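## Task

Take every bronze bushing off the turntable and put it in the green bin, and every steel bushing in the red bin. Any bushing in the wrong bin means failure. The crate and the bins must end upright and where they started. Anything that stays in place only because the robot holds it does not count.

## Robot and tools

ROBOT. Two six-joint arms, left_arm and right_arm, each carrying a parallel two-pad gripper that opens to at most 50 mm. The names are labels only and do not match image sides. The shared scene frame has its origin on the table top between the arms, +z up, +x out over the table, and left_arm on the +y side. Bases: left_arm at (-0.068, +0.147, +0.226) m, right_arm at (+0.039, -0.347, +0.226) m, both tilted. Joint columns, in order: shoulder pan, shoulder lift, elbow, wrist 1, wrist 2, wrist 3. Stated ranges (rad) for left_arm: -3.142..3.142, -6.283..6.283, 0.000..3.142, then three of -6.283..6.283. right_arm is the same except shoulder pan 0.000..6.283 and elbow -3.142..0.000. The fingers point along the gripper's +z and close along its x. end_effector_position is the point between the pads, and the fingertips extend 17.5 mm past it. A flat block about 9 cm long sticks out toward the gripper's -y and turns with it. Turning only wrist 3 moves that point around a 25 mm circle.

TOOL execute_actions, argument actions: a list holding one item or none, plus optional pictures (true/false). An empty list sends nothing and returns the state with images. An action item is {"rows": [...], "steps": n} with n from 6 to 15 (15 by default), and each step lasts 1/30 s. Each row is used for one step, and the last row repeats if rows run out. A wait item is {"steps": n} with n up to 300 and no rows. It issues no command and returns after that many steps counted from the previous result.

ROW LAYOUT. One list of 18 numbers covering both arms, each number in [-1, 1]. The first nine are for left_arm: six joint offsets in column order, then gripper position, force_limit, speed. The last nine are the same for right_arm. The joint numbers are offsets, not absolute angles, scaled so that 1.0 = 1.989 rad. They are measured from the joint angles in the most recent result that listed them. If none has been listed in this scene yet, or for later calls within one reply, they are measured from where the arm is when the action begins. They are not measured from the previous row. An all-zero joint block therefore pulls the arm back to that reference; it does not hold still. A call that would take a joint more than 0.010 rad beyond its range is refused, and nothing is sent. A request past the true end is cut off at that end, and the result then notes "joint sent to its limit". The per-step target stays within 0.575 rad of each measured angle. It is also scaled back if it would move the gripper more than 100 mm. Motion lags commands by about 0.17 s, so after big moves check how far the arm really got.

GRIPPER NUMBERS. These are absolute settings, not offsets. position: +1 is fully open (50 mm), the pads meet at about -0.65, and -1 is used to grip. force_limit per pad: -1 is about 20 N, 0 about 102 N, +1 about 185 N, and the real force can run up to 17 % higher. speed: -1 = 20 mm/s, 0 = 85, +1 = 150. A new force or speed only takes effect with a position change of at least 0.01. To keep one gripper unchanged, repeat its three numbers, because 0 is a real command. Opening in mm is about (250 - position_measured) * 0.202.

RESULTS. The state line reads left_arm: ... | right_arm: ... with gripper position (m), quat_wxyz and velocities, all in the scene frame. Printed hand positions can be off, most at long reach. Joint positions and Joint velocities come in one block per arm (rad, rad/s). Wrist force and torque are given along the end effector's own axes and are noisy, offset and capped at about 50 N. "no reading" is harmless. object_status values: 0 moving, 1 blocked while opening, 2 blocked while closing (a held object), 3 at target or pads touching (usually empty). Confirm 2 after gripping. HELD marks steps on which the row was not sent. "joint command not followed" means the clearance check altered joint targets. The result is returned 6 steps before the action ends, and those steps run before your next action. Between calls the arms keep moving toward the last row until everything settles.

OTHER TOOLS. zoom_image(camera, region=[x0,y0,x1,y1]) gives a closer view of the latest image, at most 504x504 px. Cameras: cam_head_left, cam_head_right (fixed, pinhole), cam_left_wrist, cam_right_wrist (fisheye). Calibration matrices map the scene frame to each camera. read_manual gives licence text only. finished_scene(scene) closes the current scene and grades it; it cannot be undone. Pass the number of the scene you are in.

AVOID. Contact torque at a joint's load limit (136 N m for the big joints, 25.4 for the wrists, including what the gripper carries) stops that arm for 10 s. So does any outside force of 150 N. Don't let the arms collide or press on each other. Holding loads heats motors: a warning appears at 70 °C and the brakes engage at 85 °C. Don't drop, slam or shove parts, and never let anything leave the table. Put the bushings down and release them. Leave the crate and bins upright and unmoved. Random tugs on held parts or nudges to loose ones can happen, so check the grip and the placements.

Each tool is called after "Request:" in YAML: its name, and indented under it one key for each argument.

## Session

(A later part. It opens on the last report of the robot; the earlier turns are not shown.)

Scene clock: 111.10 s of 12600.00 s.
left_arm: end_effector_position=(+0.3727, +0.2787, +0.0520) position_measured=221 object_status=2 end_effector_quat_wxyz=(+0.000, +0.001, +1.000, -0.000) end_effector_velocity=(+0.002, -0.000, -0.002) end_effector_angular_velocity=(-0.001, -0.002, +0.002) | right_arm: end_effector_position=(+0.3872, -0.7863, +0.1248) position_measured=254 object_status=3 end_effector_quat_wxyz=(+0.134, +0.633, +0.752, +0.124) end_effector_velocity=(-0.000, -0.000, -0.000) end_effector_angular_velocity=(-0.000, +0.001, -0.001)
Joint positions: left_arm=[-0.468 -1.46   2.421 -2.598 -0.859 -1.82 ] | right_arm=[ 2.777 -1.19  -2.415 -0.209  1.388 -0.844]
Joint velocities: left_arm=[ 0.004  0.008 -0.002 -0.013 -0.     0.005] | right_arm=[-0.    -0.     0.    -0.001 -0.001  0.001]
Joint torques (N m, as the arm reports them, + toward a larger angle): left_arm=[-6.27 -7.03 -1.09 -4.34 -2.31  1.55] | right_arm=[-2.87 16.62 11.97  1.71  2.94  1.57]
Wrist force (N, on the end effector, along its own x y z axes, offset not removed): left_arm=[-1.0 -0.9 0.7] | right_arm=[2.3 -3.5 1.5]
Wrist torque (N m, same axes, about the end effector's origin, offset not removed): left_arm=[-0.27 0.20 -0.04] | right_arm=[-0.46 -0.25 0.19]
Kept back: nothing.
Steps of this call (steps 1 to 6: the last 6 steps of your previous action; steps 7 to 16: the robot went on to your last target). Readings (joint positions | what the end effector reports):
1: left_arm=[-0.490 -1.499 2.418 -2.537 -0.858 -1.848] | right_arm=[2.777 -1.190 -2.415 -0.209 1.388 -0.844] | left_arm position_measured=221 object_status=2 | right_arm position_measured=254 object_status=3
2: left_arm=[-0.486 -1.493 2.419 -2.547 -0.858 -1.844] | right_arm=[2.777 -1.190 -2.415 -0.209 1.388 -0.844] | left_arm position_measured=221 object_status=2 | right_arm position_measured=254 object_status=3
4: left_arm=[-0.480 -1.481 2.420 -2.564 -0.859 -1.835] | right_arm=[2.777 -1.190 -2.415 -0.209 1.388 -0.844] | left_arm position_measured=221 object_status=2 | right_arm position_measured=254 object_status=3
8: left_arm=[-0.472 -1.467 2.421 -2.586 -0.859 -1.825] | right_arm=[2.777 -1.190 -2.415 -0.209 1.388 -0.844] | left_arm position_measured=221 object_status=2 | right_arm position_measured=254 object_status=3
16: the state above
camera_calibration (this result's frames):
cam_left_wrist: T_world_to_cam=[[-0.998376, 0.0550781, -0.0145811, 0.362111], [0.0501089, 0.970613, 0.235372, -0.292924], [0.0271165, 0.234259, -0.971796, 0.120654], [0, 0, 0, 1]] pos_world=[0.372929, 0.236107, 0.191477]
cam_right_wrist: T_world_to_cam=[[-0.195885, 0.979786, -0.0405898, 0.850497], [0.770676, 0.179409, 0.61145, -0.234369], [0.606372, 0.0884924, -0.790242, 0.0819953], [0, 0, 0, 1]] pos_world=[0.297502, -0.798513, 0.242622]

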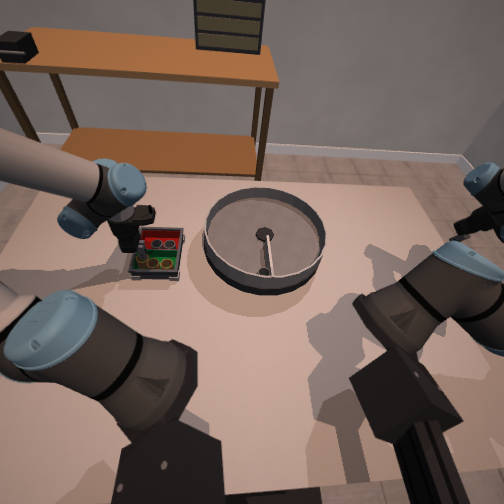

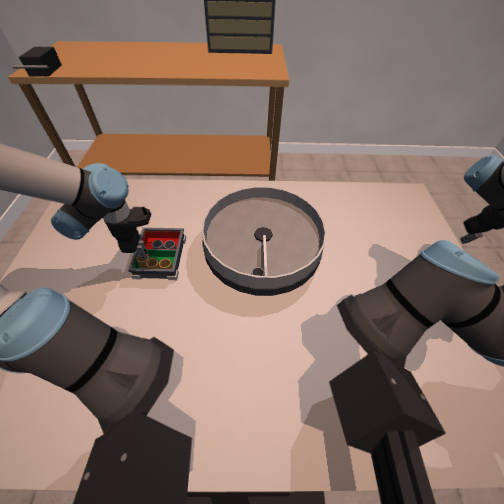

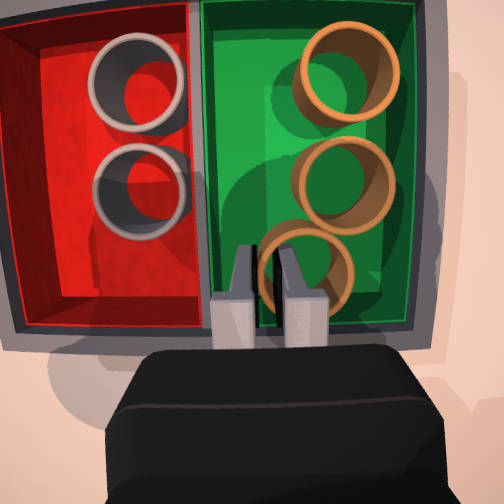

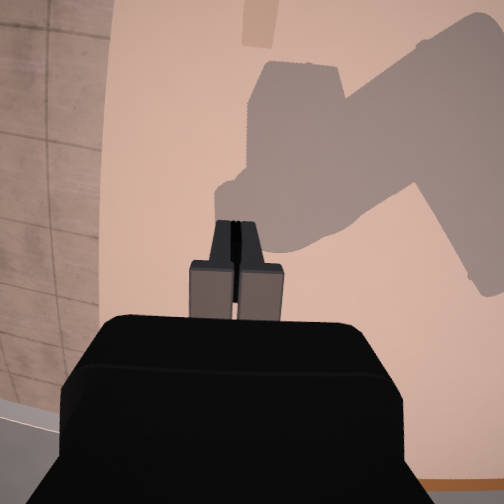

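Request:
execute_actions:
  actions:
    - {"rows":[[0.0023,0.0049,0.0001,-0.0069,-0.0003,0.0033,-1,-0.5,-0.2,0,0,0,0,0,0,-1,0,0],[0.0023,0.0049,0.0001,-0.0069,-0.0003,0.0033,-1,-0.5,-0.2,0,0,0,0,0,0,-1,0,0],[0.0023,0.0049,0.0001,-0.0069,-0.0003,0.0033,-1,-0.5,-0.2,0,0,0,0,0,0,-1,0,0],[0.0023,0.0049,0.0001,-0.0069,-0.0003,0.0033,-1,-0.5,-0.2,0,0,0,0,0,0,-1,0,0],[0.0023,0.0049,0.0001,-0.0069,-0.0003,0.0033,-1,-0.5,-0.2,0,0,0,0,0,0,-1,0,0],[0.0023,0.0049,0.0001,-0.0069,-0.0003,0.0033,-1,-0.5,-0.2,0,0,0,0,0,0,-1,0,0],[0.0023,0.0049,0.0001,-0.0069,-0.0003,0.0033,-1,-0.5,-0.2,0,0,0,0,0,0,-1,0,0],[0.0023,0.0049,0.0001,-0.0069,-0.0003,0.0033,-1,-0.5,-0.2,0,0,0,0,0,0,-1,0,0],[0.0023,0.0049,0.0001,-0.0069,-0.0003,0.0033,-1,-0.5,-0.2,0,0,0,0,0,0,-1,0,0],[0.0023,0.0049,0.0001,-0.0069,-0.0003,0.0033,-0.3,-0.5,-0.2,0,0,0,0,0,0,-1,0,0]],"steps":15}

Request:
execute_actions:
  actions:
    - {"steps":10}
  pictures: true

Scene clock: 112.17 s of 12600.00 s.
left_arm: end_effector_position=(+0.3727, +0.2785, +0.0495) position_measured=221 object_status=2 end_effector_quat_wxyz=(+0.000, +0.001, +1.000, -0.000) end_effector_velocity=(-0.002, -0.001, -0.004) end_effector_angular_velocity=(+0.000, +0.002, -0.003) | right_arm: end_effector_position=(+0.3872, -0.7863, +0.1248) position_measured=254 object_status=3 end_effector_quat_wxyz=(+0.134, +0.633, +0.752, +0.124) end_effector_velocity=(+0.000, -0.000, +0.000) end_effector_angular_velocity=(-0.000, -0.001, +0.001)
Joint positions: left_arm=[-0.464 -1.452  2.421 -2.609 -0.86  -1.814] | right_arm=[ 2.777 -1.19  -2.415 -0.209  1.388 -0.844]
Joint velocities: left_arm=[ 0.004  0.011  0.003 -0.014 -0.001  0.007] | right_arm=[ 0.     0.     0.     0.     0.    -0.001]
Joint torques (N m, as the arm reports them, + toward a larger angle): left_arm=[-4.87 -6.35 -1.26 -4.3  -2.29  1.6 ] | right_arm=[-2.46 15.45 12.25  1.78  2.95  1.38]
Wrist force (N, on the end effector, along its own x y z axes, offset not removed): left_arm=[-1.4 -2.3 0.8] | right_arm=[-1.5 -2.4 0.1]
Wrist torque (N m, same axes, about the end effector's origin, offset not removed): left_arm=[-0.47 0.27 -0.03] | right_arm=[-0.52 0.35 0.18]
Steps of this call (steps 1 to 15: the robot went on to your last target; steps 16 to 23: nothing new was sent; steps 24 to 32: the first 9 steps of this action). Readings (joint positions | what the end effector reports):
24: left_arm=[-0.468 -1.459 2.421 -2.599 -0.859 -1.819] | right_arm=[2.777 -1.190 -2.415 -0.209 1.388 -0.844] | left_arm position_measured=221 object_status=2 | right_arm position_measured=254 object_status=3
25: left_arm=[-0.467 -1.458 2.421 -2.601 -0.860 -1.818] | right_arm=[2.777 -1.190 -2.415 -0.209 1.388 -0.844] | left_arm position_measured=221 object_status=2 | right_arm position_measured=254 object_status=3
27: left_arm=[-0.466 -1.455 2.421 -2.604 -0.860 -1.816] | right_arm=[2.777 -1.190 -2.415 -0.209 1.388 -0.844] | left_arm position_measured=221 object_status=2 | right_arm position_measured=254 object_status=3
31: left_arm=[-0.464 -1.452 2.421 -2.609 -0.860 -1.814] | right_arm=[2.777 -1.190 -2.415 -0.209 1.388 -0.844] | left_arm position_measured=221 object_status=2 | right_arm position_measured=254 object_status=3
32: the state above

Scene clock: 112.50 s of 12600.00 s.
left_arm: end_effector_position=(+0.3727, +0.2784, +0.0491) position_measured=198 object_status=0 end_effector_quat_wxyz=(+0.000, +0.001, +1.000, -0.000) end_effector_velocity=(-0.000, +0.000, -0.000) end_effector_angular_velocity=(+0.000, +0.001, +0.000) | right_arm: end_effector_position=(+0.3872, -0.7863, +0.1248) position_measured=254 object_status=3 end_effector_quat_wxyz=(+0.134, +0.633, +0.752, +0.124) end_effector_velocity=(-0.001, +0.000, -0.000) end_effector_angular_velocity=(-0.000, +0.001, +0.001)
Joint positions: left_arm=[-0.464 -1.45   2.421 -2.611 -0.86  -1.813] | right_arm=[ 2.777 -1.19  -2.415 -0.209  1.388 -0.844]
Joint velocities: left_arm=[ 0.001  0.001 -0.    -0.001  0.     0.001] | right_arm=[-0.    -0.001 -0.001  0.    -0.    -0.001]
Joint torques (N m, as the arm reports them, + toward a larger angle): left_arm=[-4.43 -7.11 -0.48 -4.37 -2.29  1.47] | right_arm=[-2.5  16.8  11.59  1.87  2.92  1.57]
Wrist force (N, on the end effector, along its own x y z axes, offset not removed): left_arm=[-1.7 -1.8 0.0] | right_arm=[0.6 -1.8 0.6]
Wrist torque (N m, same axes, about the end effector's origin, offset not removed): left_arm=[-0.30 0.38 -0.04] | right_arm=[-0.41 -0.12 0.09]
Kept back: nothing.
Steps of this call (steps 1 to 6: the last 6 steps of your previous action; steps 7 to 10: the robot went on to your last target). Readings (joint positions | what the end effector reports):
1: left_arm=[-0.464 -1.451 2.421 -2.610 -0.860 -1.814] | right_arm=[2.777 -1.190 -2.415 -0.209 1.388 -0.844] | left_arm position_measured=218 object_status=0 | right_arm position_measured=254 object_status=3
2: left_arm=[-0.464 -1.451 2.421 -2.610 -0.860 -1.814] | right_arm=[2.777 -1.190 -2.415 -0.209 1.388 -0.844] | left_arm position_measured=206 object_status=0 | right_arm position_measured=254 object_status=3
4: left_arm=[-0.464 -1.451 2.421 -2.611 -0.860 -1.814] | right_arm=[2.777 -1.190 -2.415 -0.209 1.388 -0.844] | left_arm position_measured=198 object_status=0 | right_arm position_measured=254 object_status=3
8: left_arm=[-0.464 -1.450 2.421 -2.611 -0.860 -1.813] | right_arm=[2.777 -1.190 -2.415 -0.209 1.388 -0.844] | left_arm position_measured=198 object_status=0 | right_arm position_measured=254 object_status=3
10: the state above
camera_calibration (this result's frames):
cam_left_wrist: T_world_to_cam=[[-0.998343, 0.0557055, -0.0144159, 0.361882], [0.0507645, 0.970639, 0.235122, -0.292183], [0.0270903, 0.234001, -0.971859, 0.118055], [0, 0, 0, 1]] pos_world=[0.372917, 0.235821, 0.188648]
cam_right_wrist: T_world_to_cam=[[-0.195885, 0.979786, -0.0405899, 0.850497], [0.770676, 0.179409, 0.61145, -0.234369], [0.606372, 0.0884922, -0.790241, 0.0819952], [0, 0, 0, 1]] pos_world=[0.297502, -0.798514, 0.242622]

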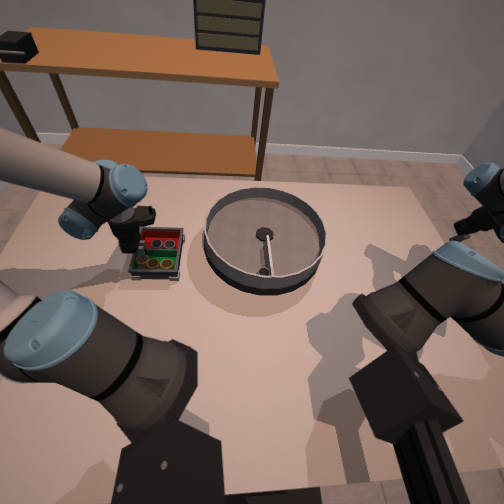

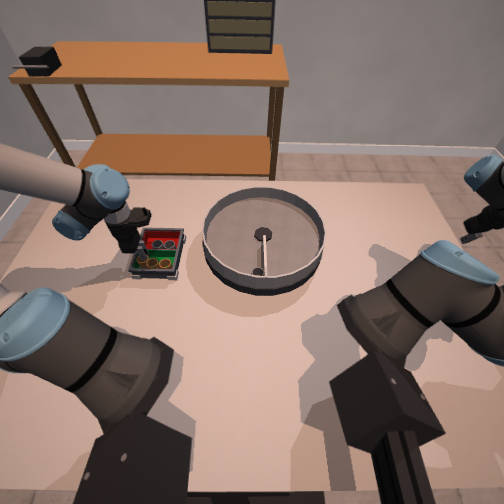

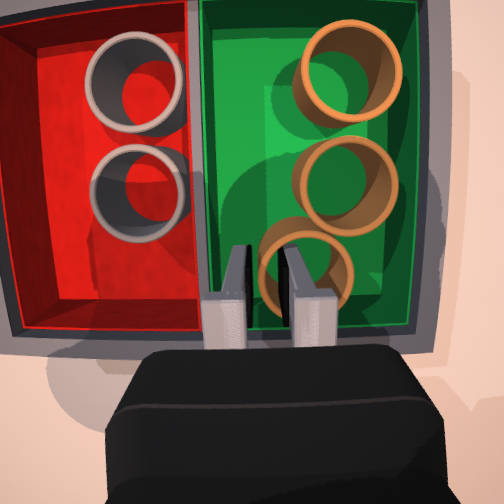

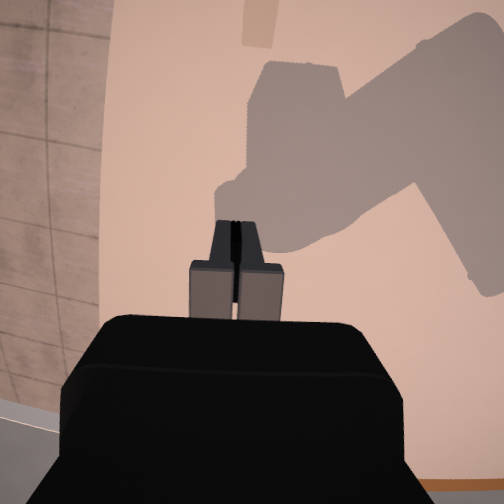

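Request:
execute_actions:
  actions:
    - {"rows":[[-0.0015,-0.003,0,0.0043,0.0001,-0.002,-0.3,-0.5,-0.2,0,0,0,0,0,0,-1,0,0],[-0.004,-0.0075,-0.0002,0.011,0.0002,-0.0054,-0.3,-0.5,-0.2,0,0,0,0,0,0,-1,0,0],[-0.007,-0.013,-0.0006,0.020,0.0004,-0.0095,-0.3,-0.5,-0.2,0,0,0,0,0,0,-1,0,0],[-0.0105,-0.0195,-0.001,0.030,0.0007,-0.0143,-0.3,-0.5,-0.2,0,0,0,0,0,0,-1,0,0],[-0.0143,-0.026,-0.0015,0.040,0.001,-0.0193,-0.3,-0.5,-0.2,0,0,0,0,0,0,-1,0,0],[-0.018,-0.033,-0.002,0.051,0.0012,-0.0245,-0.3,-0.5,-0.2,0,0,0,0,0,0,-1,0,0],[-0.0220,-0.0403,-0.0027,0.0619,0.0014,-0.0297,-0.3,-0.5,-0.2,0,0,0,0,0,0,-1,0,0],[-0.028,-0.050,-0.0045,0.079,0.0016,-0.0375,-0.3,-0.5,-0.2,0,0,0,0,0,0,-1,0,0],[-0.0361,-0.0637,-0.0076,0.1023,0.0017,-0.0483,-0.3,-0.5,-0.2,0,0,0,0,0,0,-1,0,0],[-0.046,-0.079,-0.011,0.129,0.0012,-0.061,-0.3,-0.5,-0.2,0,0,0,0,0,0,-1,0,0],[-0.057,-0.095,-0.015,0.159,0.0006,-0.076,-0.3,-0.5,-0.2,0,0,0,0,0,0,-1,0,0],[-0.0685,-0.1116,-0.0199,0.1905,0,-0.0912,-0.3,-0.5,-0.2,0,0,0,0,0,0,-1,0,0],[-0.080,-0.126,-0.026,0.222,-0.0005,-0.106,-0.3,-0.5,-0.2,0,0,0,0,0,0,-1,0,0],[-0.091,-0.141,-0.033,0.253,-0.001,-0.121,-0.3,-0.5,-0.2,0,0,0,0,0,0,-1,0,0],[-0.1010,-0.1531,-0.0386,0.2787,-0.0015,-0.1339,-0.3,-0.5,-0.2,0,0,0,0,0,0,-1,0,0]]}

Request:
execute_actions:
  actions:
    - {"steps":18}
  pictures: true

Scene clock: 113.70 s of 12600.00 s.
left_arm: end_effector_position=(+0.3734, +0.2784, +0.0642) position_measured=198 object_status=3 end_effector_quat_wxyz=(+0.001, +0.000, +1.000, -0.000) end_effector_velocity=(+0.013, -0.001, +0.118) end_effector_angular_velocity=(-0.005, -0.023, +0.017) | right_arm: end_effector_position=(+0.3872, -0.7863, +0.1248) position_measured=254 object_status=3 end_effector_quat_wxyz=(+0.134, +0.633, +0.752, +0.124) end_effector_velocity=(+0.000, -0.000, -0.000) end_effector_angular_velocity=(-0.000, +0.000, -0.000)
Joint positions: left_arm=[-0.49  -1.498  2.418 -2.539 -0.858 -1.849] | right_arm=[ 2.777 -1.19  -2.415 -0.209  1.388 -0.844]
Joint velocities: left_arm=[-0.204 -0.353 -0.042  0.54   0.012 -0.265] | right_arm=[ 0.    -0.001  0.001  0.    -0.     0.   ]
Joint torques (N m, as the arm reports them, + toward a larger angle): left_arm=[-28.97 -35.68 -26.14   1.46   1.58  -2.66] | right_arm=[-2.83 16.16 12.12  1.83  3.02  1.46]
Wrist force (N, on the end effector, along its own x y z axes, offset not removed): left_arm=[-0.3 0.4 1.5] | right_arm=[0.1 -2.8 -0.3]
Wrist torque (N m, same axes, about the end effector's origin, offset not removed): left_arm=[0.10 0.17 -0.06] | right_arm=[-0.50 0.01 -0.03]
Steps of this call (steps 1 to 15: the robot went on to your last target; steps 16 to 27: nothing new was sent; steps 28 to 36: the first 9 steps of this action). Readings (joint positions | what the end effector reports):
28: left_arm=[-0.464 -1.450 2.422 -2.611 -0.860 -1.813] | right_arm=[2.777 -1.190 -2.415 -0.209 1.388 -0.844] | left_arm position_measured=198 object_status=3 | right_arm position_measured=254 object_status=3
29: left_arm=[-0.464 -1.451 2.422 -2.611 -0.860 -1.814] | right_arm=[2.777 -1.190 -2.415 -0.209 1.388 -0.844] | left_arm position_measured=198 object_status=3 | right_arm position_measured=254 object_status=3
31: left_arm=[-0.467 -1.456 2.422 -2.602 -0.860 -1.818] | right_arm=[2.777 -1.190 -2.415 -0.209 1.388 -0.844] | left_arm position_measured=198 object_status=3 | right_arm position_measured=254 object_status=3
35: left_arm=[-0.484 -1.487 2.419 -2.556 -0.859 -1.841] | right_arm=[2.777 -1.190 -2.415 -0.209 1.388 -0.844] | left_arm position_measured=198 object_status=3 | right_arm position_measured=254 object_status=3
36: the state above

Scene clock: 114.30 s of 12600.00 s.
left_arm: end_effector_position=(+0.3743, +0.2785, +0.1576) position_measured=198 object_status=3 end_effector_quat_wxyz=(+0.001, -0.000, +1.000, -0.000) end_effector_velocity=(-0.004, +0.003, +0.019) end_effector_angular_velocity=(+0.005, +0.004, -0.004) | right_arm: end_effector_position=(+0.3872, -0.7863, +0.1248) position_measured=254 object_status=3 end_effector_quat_wxyz=(+0.134, +0.633, +0.752, +0.124) end_effector_velocity=(-0.000, +0.001, -0.000) end_effector_angular_velocity=(+0.000, +0.001, +0.002)
Joint positions: left_arm=[-0.66  -1.748  2.347 -2.071 -0.863 -2.073] | right_arm=[ 2.777 -1.19  -2.415 -0.209  1.388 -0.844]
Joint velocities: left_arm=[-0.036 -0.05  -0.019  0.108 -0.002 -0.048] | right_arm=[ 0.001 -0.001 -0.001  0.    -0.001 -0.001]
Joint torques (N m, as the arm reports them, + toward a larger angle): left_arm=[-20.1  -18.48 -27.92   0.18  -2.37  -1.65] | right_arm=[-2.65 16.28 12.17  1.7   2.89  1.46]
Wrist force (N, on the end effector, along its own x y z axes, offset not removed): left_arm=[-0.1 -2.2 1.4] | right_arm=[-2.5 2.7 2.6]
Wrist torque (N m, same axes, about the end effector's origin, offset not removed): left_arm=[-0.36 0.02 -0.12] | right_arm=[0.15 0.69 0.07]
Kept back: nothing.
Steps of this call (steps 1 to 6: the last 6 steps of your previous action; steps 7 to 18: the robot went on to your last target). Readings (joint positions | what the end effector reports):
1: left_arm=[-0.498 -1.511 2.416 -2.518 -0.858 -1.859] | right_arm=[2.777 -1.190 -2.415 -0.209 1.388 -0.844] | left_arm position_measured=198 object_status=3 | right_arm position_measured=254 object_status=3
2: left_arm=[-0.508 -1.527 2.414 -2.493 -0.858 -1.872] | right_arm=[2.777 -1.190 -2.415 -0.209 1.388 -0.844] | left_arm position_measured=198 object_status=3 | right_arm position_measured=254 object_status=3
4: left_arm=[-0.533 -1.568 2.405 -2.427 -0.858 -1.905] | right_arm=[2.777 -1.190 -2.415 -0.209 1.388 -0.844] | left_arm position_measured=198 object_status=3 | right_arm position_measured=254 object_status=3
8: left_arm=[-0.602 -1.667 2.374 -2.244 -0.861 -1.996] | right_arm=[2.777 -1.190 -2.415 -0.209 1.388 -0.844] | left_arm position_measured=198 object_status=3 | right_arm position_measured=254 object_status=3
18: the state above
camera_calibration (this result's frames):
cam_left_wrist: T_world_to_cam=[[-0.998439, 0.0537051, -0.0153559, 0.365801], [0.0486055, 0.970801, 0.234912, -0.317059], [0.0275235, 0.233799, -0.971895, 0.223312], [0, 0, 0, 1]] pos_world=[0.374494, 0.235946, 0.297134]
cam_right_wrist: T_world_to_cam=[[-0.195885, 0.979786, -0.0405898, 0.850497], [0.770676, 0.179409, 0.61145, -0.234369], [0.606372, 0.0884924, -0.790241, 0.0819953], [0, 0, 0, 1]] pos_world=[0.297502, -0.798513, 0.242622]

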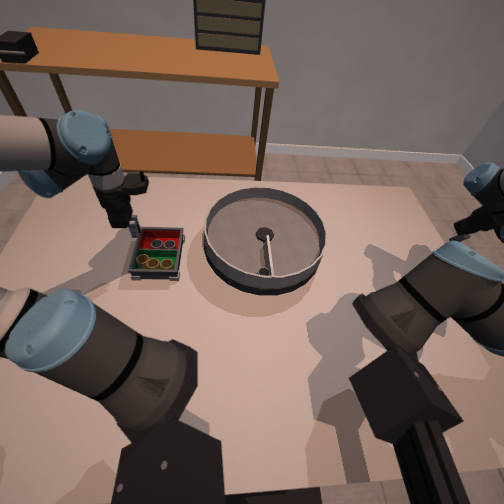

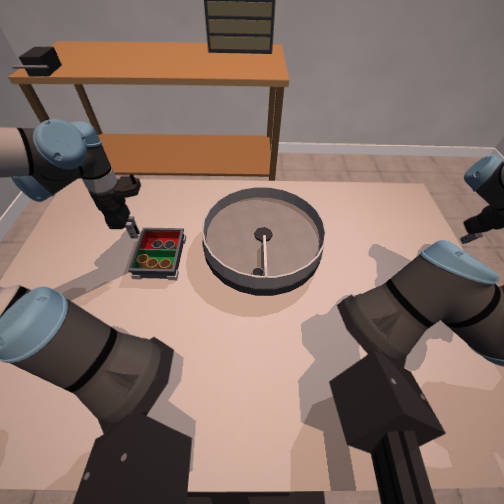

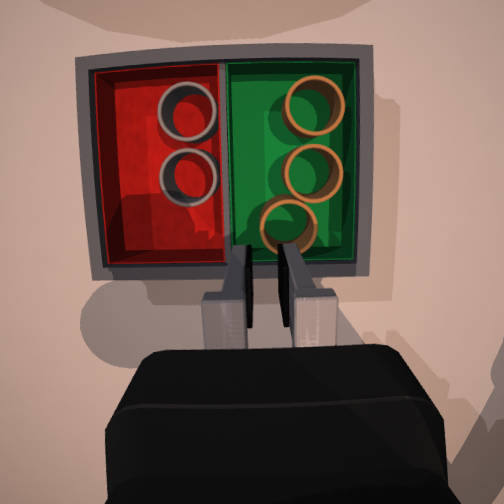

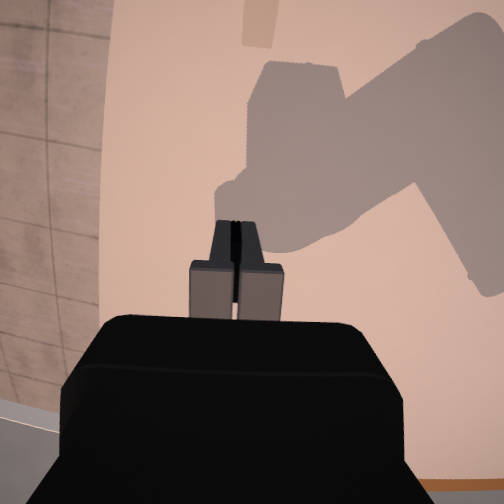

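Request:
execute_actions:
  actions:
    - {"rows":[[-0.008,0.006,-0.002,0.004,-0.002,-0.009,0.076,-0.5,0.3,0,0,0,0,0,0,-1,0,0],[-0.024,0.026,-0.004,-0.003,-0.007,-0.028,0.076,-0.5,0.3,0,0,0,0,0,0,-1,0,0],[-0.047,0.055,-0.008,-0.012,-0.015,-0.055,0.076,-0.5,0.3,0,0,0,0,0,0,-1,0,0],[-0.076,0.091,-0.012,-0.024,-0.024,-0.088,0.076,-0.5,0.3,0,0,0,0,0,0,-1,0,0],[-0.108,0.131,-0.017,-0.038,-0.035,-0.125,0.076,-0.5,0.3,0,0,0,0,0,0,-1,0,0],[-0.141,0.173,-0.0225,-0.052,-0.046,-0.164,0.076,-0.5,0.3,0,0,0,0,0,0,-1,0,0],[-0.174,0.215,-0.028,-0.066,-0.056,-0.203,0.076,-0.5,0.3,0,0,0,0,0,0,-1,0,0],[-0.206,0.255,-0.033,-0.079,-0.067,-0.240,0.076,-0.5,0.3,0,0,0,0,0,0,-1,0,0],[-0.236,0.292,-0.0376,-0.091,-0.076,-0.275,0.076,-0.5,0.3,0,0,0,0,0,0,-1,0,0],[-0.262,0.325,-0.042,-0.102,-0.085,-0.305,0.076,-0.5,0.3,0,0,0,0,0,0,-1,0,0],[-0.283,0.351,-0.045,-0.111,-0.092,-0.330,0.076,-0.5,0.3,0,0,0,0,0,0,-1,0,0],[-0.298,0.370,-0.0475,-0.117,-0.096,-0.347,0.076,-0.5,0.3,0,0,0,0,0,0,-1,0,0],[-0.307,0.382,-0.049,-0.121,-0.099,-0.358,0.076,-0.5,0.3,0,0,0,0,0,0,-1,0,0],[-0.3114,0.3870,-0.0496,-0.1224,-0.1008,-0.3629,0.076,-0.5,0.3,0,0,0,0,0,0,-1,0,0]],"steps":15}

Request:
execute_actions:
  actions:
    - {"steps":38}
  pictures: true

Request:
zoom_image:
  camera: "cam_left_wrist"
  region: [170, 170, 370, 350]

Scene clock: 115.37 s of 12600.00 s.
left_arm: end_effector_position=(+0.3873, +0.1915, +0.1631) position_measured=141 object_status=0 end_effector_quat_wxyz=(+0.000, +0.002, +1.000, -0.015) end_effector_velocity=(+0.025, -0.476, +0.015) end_effector_angular_velocity=(-0.107, +0.021, -0.030) | right_arm: end_effector_position=(+0.3872, -0.7863, +0.1248) position_measured=254 object_status=3 end_effector_quat_wxyz=(+0.134, +0.633, +0.752, +0.124) end_effector_velocity=(+0.000, +0.000, +0.000) end_effector_angular_velocity=(+0.000, -0.000, +0.000)
Joint positions: left_arm=[-0.791 -1.596  2.324 -2.113 -0.907 -2.224] | right_arm=[ 2.777 -1.19  -2.415 -0.209  1.388 -0.844]
Joint velocities: left_arm=[-0.69   0.869 -0.11  -0.29  -0.226 -0.794] | right_arm=[ 0.001  0.     0.    -0.001 -0.     0.   ]
Joint torques (N m, as the arm reports them, + toward a larger angle): left_arm=[-33.44  12.44 -29.27  -4.8   -3.12  -3.72] | right_arm=[-2.24 17.14 12.6   1.86  2.91  1.6 ]
Wrist force (N, on the end effector, along its own x y z axes, offset not removed): left_arm=[-2.4 -2.0 0.5] | right_arm=[1.6 0.2 -0.8]
Wrist torque (N m, same axes, about the end effector's origin, offset not removed): left_arm=[-0.35 0.40 0.05] | right_arm=[-0.10 -0.12 0.04]
Steps of this call (steps 1 to 23: the robot went on to your last target; steps 24 to 32: the first 9 steps of this action). Readings (joint positions | what the end effector reports):
24: left_arm=[-0.665 -1.755 2.345 -2.057 -0.863 -2.080] | right_arm=[2.777 -1.190 -2.415 -0.209 1.388 -0.844] | left_arm position_measured=192 object_status=0 | right_arm position_measured=254 object_status=3
25: left_arm=[-0.666 -1.753 2.345 -2.057 -0.863 -2.081] | right_arm=[2.777 -1.190 -2.415 -0.209 1.388 -0.844] | left_arm position_measured=175 object_status=0 | right_arm position_measured=254 object_status=3
27: left_arm=[-0.681 -1.734 2.342 -2.065 -0.869 -2.098] | right_arm=[2.777 -1.190 -2.415 -0.209 1.388 -0.844] | left_arm position_measured=145 object_status=0 | right_arm position_measured=254 object_status=3
31: left_arm=[-0.768 -1.625 2.328 -2.103 -0.899 -2.197] | right_arm=[2.777 -1.190 -2.415 -0.209 1.388 -0.844] | left_arm position_measured=141 object_status=0 | right_arm position_measured=254 object_status=3
32: the state above

Scene clock: 116.63 s of 12600.00 s.
left_arm: end_effector_position=(+0.2924, -0.1040, +0.1502) position_measured=141 object_status=3 end_effector_quat_wxyz=(+0.001, +0.000, +1.000, -0.000) end_effector_velocity=(-0.001, -0.002, +0.000) end_effector_angular_velocity=(+0.000, -0.001, -0.001) | right_arm: end_effector_position=(+0.3872, -0.7863, +0.1248) position_measured=254 object_status=3 end_effector_quat_wxyz=(+0.134, +0.633, +0.752, +0.124) end_effector_velocity=(+0.000, -0.000, +0.000) end_effector_angular_velocity=(+0.000, -0.001, +0.001)
Joint positions: left_arm=[-1.279 -0.979  2.248 -2.314 -1.063 -2.795] | right_arm=[ 2.777 -1.19  -2.415 -0.209  1.388 -0.844]
Joint velocities: left_arm=[-0.004  0.003 -0.001 -0.001 -0.001 -0.003] | right_arm=[-0.    -0.     0.001 -0.     0.001 -0.001]
Joint torques (N m, as the arm reports them, + toward a larger angle): left_arm=[-32.63  -8.32 -29.3   -4.51  -2.3   -1.27] | right_arm=[-3.12 15.95 11.95  1.77  3.01  1.46]
Wrist force (N, on the end effector, along its own x y z axes, offset not removed): left_arm=[-0.3 -1.9 0.6] | right_arm=[-1.4 -6.1 1.6]
Wrist torque (N m, same axes, about the end effector's origin, offset not removed): left_arm=[-0.33 0.18 -0.06] | right_arm=[-1.08 0.38 0.08]
Kept back: nothing.
Steps of this call (steps 1 to 6: the last 6 steps of your previous action; steps 7 to 38: the robot went on to your last target). Readings (joint positions | what the end effector reports):
1: left_arm=[-0.814 -1.567 2.321 -2.123 -0.914 -2.251] | right_arm=[2.777 -1.190 -2.415 -0.209 1.388 -0.844] | left_arm position_measured=141 object_status=0 | right_arm position_measured=254 object_status=3
2: left_arm=[-0.838 -1.537 2.317 -2.133 -0.922 -2.279] | right_arm=[2.777 -1.190 -2.415 -0.209 1.388 -0.844] | left_arm position_measured=141 object_status=3 | right_arm position_measured=254 object_status=3
4: left_arm=[-0.885 -1.478 2.309 -2.153 -0.938 -2.333] | right_arm=[2.777 -1.190 -2.415 -0.209 1.388 -0.844] | left_arm position_measured=141 object_status=3 | right_arm position_measured=254 object_status=3
8: left_arm=[-0.981 -1.358 2.294 -2.193 -0.969 -2.445] | right_arm=[2.777 -1.190 -2.415 -0.209 1.388 -0.844] | left_arm position_measured=141 object_status=3 | right_arm position_measured=254 object_status=3
38: the state above
camera_calibration (this result's frames):
cam_left_wrist: T_world_to_cam=[[-0.998402, 0.0545043, -0.0149562, 0.304412], [0.0494651, 0.970663, 0.235301, 0.0597087], [0.0273423, 0.234185, -0.971807, 0.307838], [0, 0, 0, 1]] pos_world=[0.292555, -0.14664, 0.289663]
cam_right_wrist: T_world_to_cam=[[-0.195885, 0.979786, -0.0405898, 0.850497], [0.770676, 0.179409, 0.61145, -0.234369], [0.606372, 0.0884924, -0.790241, 0.0819954], [0, 0, 0, 1]] pos_world=[0.297502, -0.798513, 0.242622]

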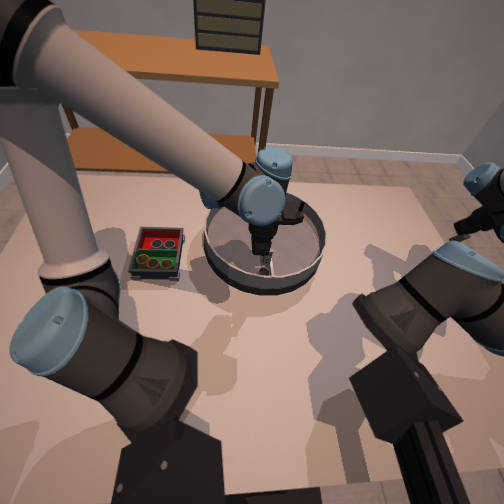

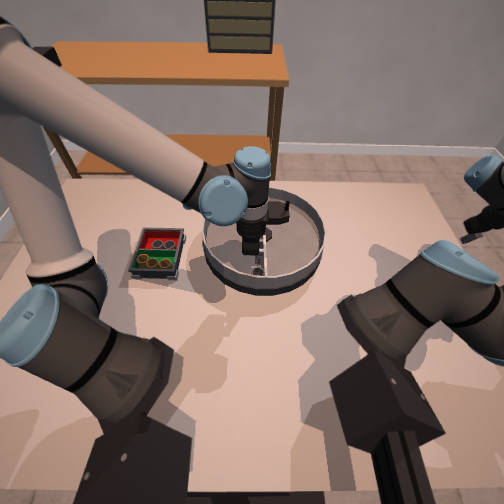

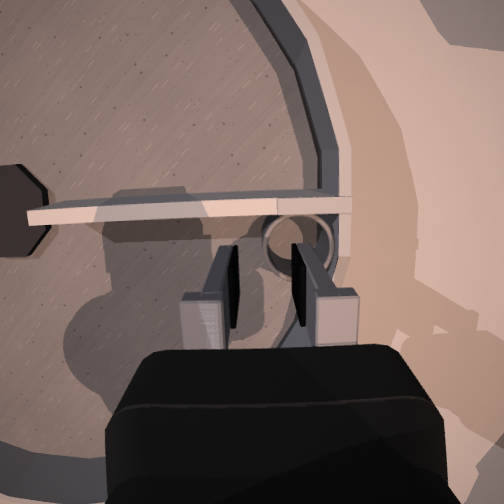

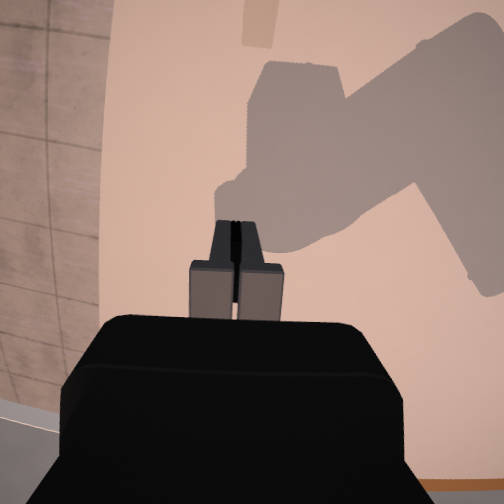

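Region (170, 170, 370, 350) of cam_left_wrist's 504x504 image, scaled by 2.520, with more detail than that image has; it fills the top 454 rows of this view, and the rest is white.

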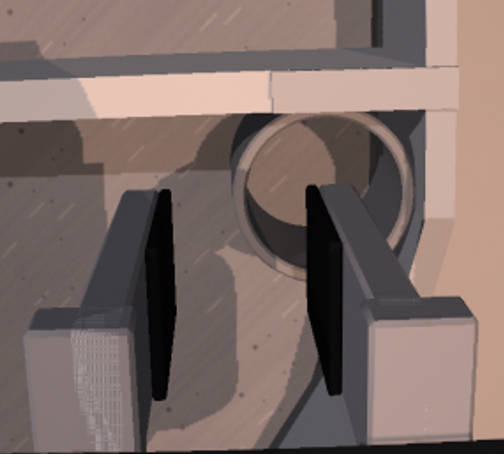

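Request:
execute_actions:
  actions:
    - {"rows":[[0.004,0.007,0.002,-0.011,0.002,0.004,0.076,-0.5,0.3,0,0,0,0,0,0,-1,0,0],[0.009,0.017,0.0047,-0.026,0.0043,0.009,0.076,-0.5,0.3,0,0,0,0,0,0,-1,0,0],[0.015,0.028,0.008,-0.044,0.007,0.015,0.076,-0.5,0.3,0,0,0,0,0,0,-1,0,0],[0.021,0.040,0.011,-0.061,0.010,0.021,0.076,-0.5,0.3,0,0,0,0,0,0,-1,0,0],[0.026,0.050,0.0138,-0.076,0.0125,0.026,0.076,-0.5,0.3,0,0,0,0,0,0,-1,0,0],[0.0293,0.0565,0.0156,-0.0867,0.0142,0.0297,0.076,-0.5,0.3,0,0,0,0,0,0,-1,0,0],[0.0312,0.0601,0.0166,-0.0922,0.0151,0.0316,0.076,-0.5,0.3,0,0,0,0,0,0,-1,0,0]],"steps":15}

Request:
execute_actions:
  actions:
    - {"steps":14}
  pictures: true

Scene clock: 117.37 s of 12600.00 s.
left_arm: end_effector_position=(+0.2918, -0.1036, +0.1138) position_measured=141 object_status=3 end_effector_quat_wxyz=(+0.000, +0.001, +1.000, +0.001) end_effector_velocity=(-0.004, +0.001, -0.144) end_effector_angular_velocity=(-0.010, -0.002, +0.006) | right_arm: end_effector_position=(+0.3872, -0.7863, +0.1248) position_measured=254 object_status=3 end_effector_quat_wxyz=(+0.134, +0.633, +0.752, +0.124) end_effector_velocity=(+0.000, +0.001, -0.000) end_effector_angular_velocity=(+0.002, +0.000, +0.001)
Joint positions: left_arm=[-1.238 -0.902  2.27  -2.431 -1.043 -2.753] | right_arm=[ 2.777 -1.19  -2.415 -0.209  1.388 -0.844]
Joint velocities: left_arm=[ 0.162  0.32   0.085 -0.499  0.077  0.163] | right_arm=[ 0.001 -0.001 -0.    -0.     0.001  0.001]
Joint torques (N m, as the arm reports them, + toward a larger angle): left_arm=[-18.43 -14.67  -7.01  -5.41   1.71   1.52] | right_arm=[-2.58 16.65 12.68  1.71  2.95  1.47]
Wrist force (N, on the end effector, along its own x y z axes, offset not removed): left_arm=[-0.7 -2.2 2.9] | right_arm=[1.2 -1.4 5.5]
Wrist torque (N m, same axes, about the end effector's origin, offset not removed): left_arm=[-0.35 0.19 -0.01] | right_arm=[-0.14 -0.05 0.13]
Steps of this call (steps 1 to 13: the robot went on to your last target; steps 14 to 22: the first 9 steps of this action). Readings (joint positions | what the end effector reports):
14: left_arm=[-1.279 -0.979 2.248 -2.314 -1.063 -2.795] | right_arm=[2.777 -1.190 -2.415 -0.209 1.388 -0.844] | left_arm position_measured=141 object_status=3 | right_arm position_measured=254 object_status=3
15: left_arm=[-1.278 -0.977 2.249 -2.317 -1.063 -2.794] | right_arm=[2.777 -1.190 -2.415 -0.209 1.388 -0.844] | left_arm position_measured=141 object_status=3 | right_arm position_measured=254 object_status=3
17: left_arm=[-1.272 -0.965 2.252 -2.334 -1.060 -2.787] | right_arm=[2.777 -1.190 -2.415 -0.209 1.388 -0.844] | left_arm position_measured=141 object_status=3 | right_arm position_measured=254 object_status=3
21: left_arm=[-1.244 -0.914 2.267 -2.412 -1.046 -2.760] | right_arm=[2.777 -1.190 -2.415 -0.209 1.388 -0.844] | left_arm position_measured=141 object_status=3 | right_arm position_measured=254 object_status=3
22: the state above

Scene clock: 117.83 s of 12600.00 s.
left_arm: end_effector_position=(+0.2911, -0.1032, +0.0955) position_measured=141 object_status=3 end_effector_quat_wxyz=(+0.000, +0.001, +1.000, +0.000) end_effector_velocity=(-0.000, -0.000, -0.004) end_effector_angular_velocity=(-0.000, -0.000, -0.001) | right_arm: end_effector_position=(+0.3872, -0.7863, +0.1248) position_measured=254 object_status=3 end_effector_quat_wxyz=(+0.134, +0.633, +0.752, +0.124) end_effector_velocity=(-0.001, -0.001, +0.000) end_effector_angular_velocity=(-0.001, +0.001, -0.001)
Joint positions: left_arm=[-1.217 -0.861  2.281 -2.496 -1.033 -2.732] | right_arm=[ 2.777 -1.19  -2.415 -0.209  1.388 -0.844]
Joint velocities: left_arm=[ 0.004  0.009  0.002 -0.013  0.002  0.005] | right_arm=[-0.002  0.     0.     0.    -0.    -0.   ]
Joint torques (N m, as the arm reports them, + toward a larger angle): left_arm=[-16.64 -10.94  -4.52  -4.4    1.37   1.34] | right_arm=[-2.31 16.52 13.14  1.71  3.02  1.51]
Wrist force (N, on the end effector, along its own x y z axes, offset not removed): left_arm=[-1.2 -1.9 0.2] | right_arm=[0.9 0.6 1.9]
Wrist torque (N m, same axes, about the end effector's origin, offset not removed): left_arm=[-0.36 0.21 -0.04] | right_arm=[0.11 -0.08 0.06]
Kept back: nothing.
Steps of this call (steps 1 to 6: the last 6 steps of your previous action; steps 7 to 14: the robot went on to your last target). Readings (joint positions | what the end effector reports):
1: left_arm=[-1.233 -0.892 2.273 -2.446 -1.041 -2.749] | right_arm=[2.777 -1.190 -2.415 -0.209 1.388 -0.844] | left_arm position_measured=141 object_status=3 | right_arm position_measured=254 object_status=3
2: left_arm=[-1.230 -0.885 2.275 -2.458 -1.039 -2.745] | right_arm=[2.777 -1.190 -2.415 -0.209 1.388 -0.844] | left_arm position_measured=141 object_status=3 | right_arm position_measured=254 object_status=3
4: left_arm=[-1.224 -0.875 2.277 -2.474 -1.037 -2.739] | right_arm=[2.777 -1.190 -2.415 -0.209 1.388 -0.844] | left_arm position_measured=141 object_status=3 | right_arm position_measured=254 object_status=3
8: left_arm=[-1.219 -0.865 2.280 -2.489 -1.034 -2.734] | right_arm=[2.777 -1.190 -2.415 -0.209 1.388 -0.844] | left_arm position_measured=141 object_status=3 | right_arm position_measured=254 object_status=3
14: the state above
camera_calibration (this result's frames):
cam_left_wrist: T_world_to_cam=[[-0.998376, 0.0550805, -0.0145355, 0.30226], [0.0501186, 0.970583, 0.235492, 0.0715832], [0.0270789, 0.234381, -0.971768, 0.254672], [0, 0, 0, 1]] pos_world=[0.291285, -0.145816, 0.235019]
cam_right_wrist: T_world_to_cam=[[-0.195885, 0.979786, -0.04059, 0.850497], [0.770676, 0.179409, 0.61145, -0.234369], [0.606372, 0.0884921, -0.790242, 0.0819952], [0, 0, 0, 1]] pos_world=[0.297502, -0.798514, 0.242622]

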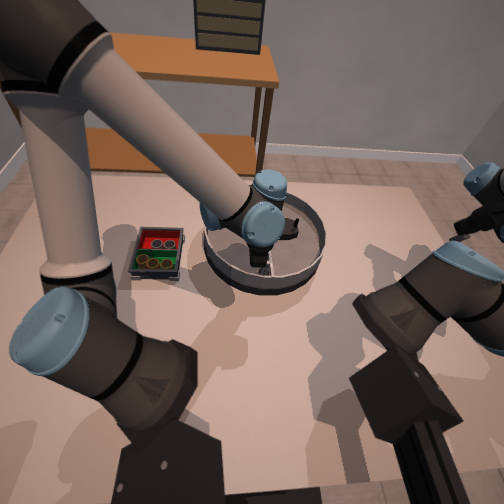

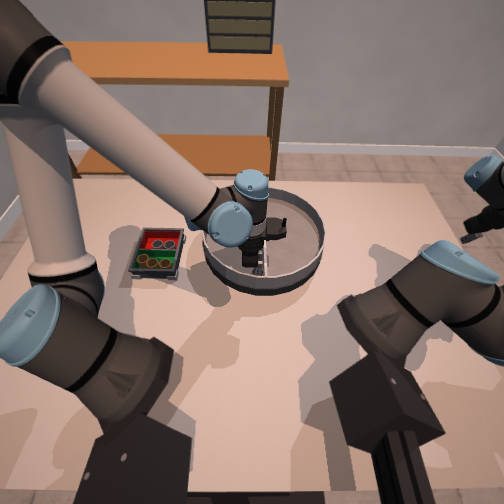

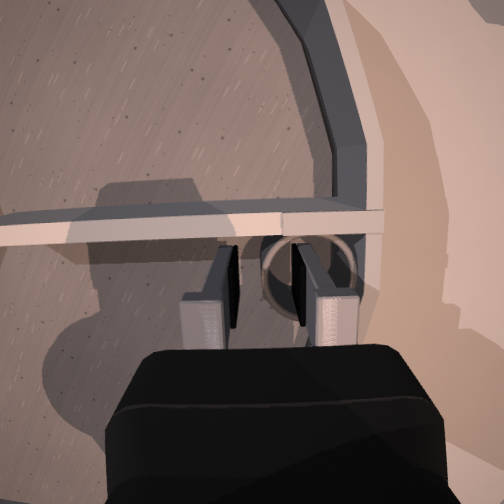

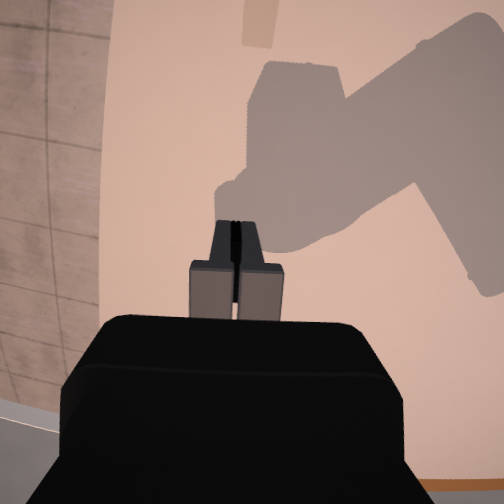

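Request:
execute_actions:
  actions:
    - {"rows":[[0,0.0008,0,-0.0007,0,0,-1,-0.5,-0.2,0,0,0,0,0,0,-1,0,0]],"steps":15}

Request:
execute_actions:
  actions:
    - {"steps":8}

Scene clock: 118.40 s of 12600.00 s.
left_arm: end_effector_position=(+0.2909, -0.1033, +0.0950) position_measured=221 object_status=0 end_effector_quat_wxyz=(+0.000, +0.001, +1.000, +0.000) end_effector_velocity=(-0.000, -0.001, +0.000) end_effector_angular_velocity=(-0.001, +0.000, -0.001) | right_arm: end_effector_position=(+0.3872, -0.7863, +0.1248) position_measured=254 object_status=3 end_effector_quat_wxyz=(+0.134, +0.633, +0.752, +0.124) end_effector_velocity=(+0.000, +0.001, -0.000) end_effector_angular_velocity=(+0.001, -0.001, +0.002)
Joint positions: left_arm=[-1.217 -0.859  2.281 -2.497 -1.033 -2.732] | right_arm=[ 2.777 -1.19  -2.415 -0.209  1.388 -0.844]
Joint velocities: left_arm=[-0.002  0.001 -0.001  0.    -0.002 -0.001] | right_arm=[ 0.001  0.    -0.001  0.     0.001 -0.001]
Joint torques (N m, as the arm reports them, + toward a larger angle): left_arm=[-34.46 -10.83 -27.79  -1.69  -2.34  -1.27] | right_arm=[-2.83 16.5  12.21  1.78  2.94  1.51]
Wrist force (N, on the end effector, along its own x y z axes, offset not removed): left_arm=[-1.9 -0.9 0.7] | right_arm=[-0.4 -5.3 -0.8]
Wrist torque (N m, same axes, about the end effector's origin, offset not removed): left_arm=[-0.24 0.41 -0.01] | right_arm=[-0.95 0.15 0.25]
Steps of this call (steps 1 to 8: the robot went on to your last target; steps 9 to 17: the first 9 steps of this action). Readings (joint positions | what the end effector reports):
9: left_arm=[-1.217 -0.860 2.281 -2.497 -1.033 -2.732] | right_arm=[2.777 -1.190 -2.415 -0.209 1.388 -0.844] | left_arm position_measured=145 object_status=0 | right_arm position_measured=254 object_status=3
10: left_arm=[-1.217 -0.860 2.281 -2.497 -1.033 -2.732] | right_arm=[2.777 -1.190 -2.415 -0.209 1.388 -0.844] | left_arm position_measured=157 object_status=0 | right_arm position_measured=254 object_status=3
12: left_arm=[-1.217 -0.859 2.281 -2.497 -1.033 -2.732] | right_arm=[2.777 -1.190 -2.415 -0.209 1.388 -0.844] | left_arm position_measured=180 object_status=0 | right_arm position_measured=254 object_status=3
16: left_arm=[-1.217 -0.859 2.281 -2.497 -1.033 -2.732] | right_arm=[2.777 -1.190 -2.415 -0.209 1.388 -0.844] | left_arm position_measured=221 object_status=0 | right_arm position_measured=254 object_status=3
17: the state above

Scene clock: 118.67 s of 12600.00 s.
left_arm: end_effector_position=(+0.2909, -0.1034, +0.0950) position_measured=221 object_status=2 end_effector_quat_wxyz=(+0.000, +0.001, +1.000, +0.000) end_effector_velocity=(-0.000, -0.000, +0.000) end_effector_angular_velocity=(+0.000, -0.000, +0.000) | right_arm: end_effector_position=(+0.3872, -0.7863, +0.1248) position_measured=254 object_status=3 end_effector_quat_wxyz=(+0.134, +0.633, +0.752, +0.124) end_effector_velocity=(+0.000, -0.001, +0.000) end_effector_angular_velocity=(-0.000, -0.001, -0.001)
Joint positions: left_arm=[-1.217 -0.859  2.281 -2.497 -1.033 -2.732] | right_arm=[ 2.777 -1.19  -2.415 -0.209  1.388 -0.844]
Joint velocities: left_arm=[-0.     0.    -0.     0.     0.    -0.001] | right_arm=[-0.001  0.     0.001 -0.     0.     0.   ]
Joint torques (N m, as the arm reports them, + toward a larger angle): left_arm=[-35.16 -11.95 -25.98  -0.67  -2.16  -1.3 ] | right_arm=[-2.32 16.41 12.07  1.75  2.95  1.55]
Wrist force (N, on the end effector, along its own x y z axes, offset not removed): left_arm=[-0.8 -2.0 1.3] | right_arm=[2.9 1.6 -1.5]
Wrist torque (N m, same axes, about the end effector's origin, offset not removed): left_arm=[-0.38 0.24 -0.09] | right_arm=[0.42 0.11 -0.12]
Kept back: nothing.
Steps of this call (steps 1 to 6: the last 6 steps of your previous action; steps 7 to 8: the robot went on to your last target). Readings (joint positions | what the end effector reports):
1: left_arm=[-1.217 -0.859 2.281 -2.497 -1.033 -2.732] | right_arm=[2.777 -1.190 -2.415 -0.209 1.388 -0.844] | left_arm position_measured=221 object_status=0 | right_arm position_measured=254 object_status=3
2: left_arm=[-1.217 -0.859 2.281 -2.497 -1.033 -2.732] | right_arm=[2.777 -1.190 -2.415 -0.209 1.388 -0.844] | left_arm position_measured=221 object_status=0 | right_arm position_measured=254 object_status=3
4: left_arm=[-1.217 -0.859 2.281 -2.497 -1.033 -2.732] | right_arm=[2.777 -1.190 -2.415 -0.209 1.388 -0.844] | left_arm position_measured=221 object_status=0 | right_arm position_measured=254 object_status=3
8: the state above


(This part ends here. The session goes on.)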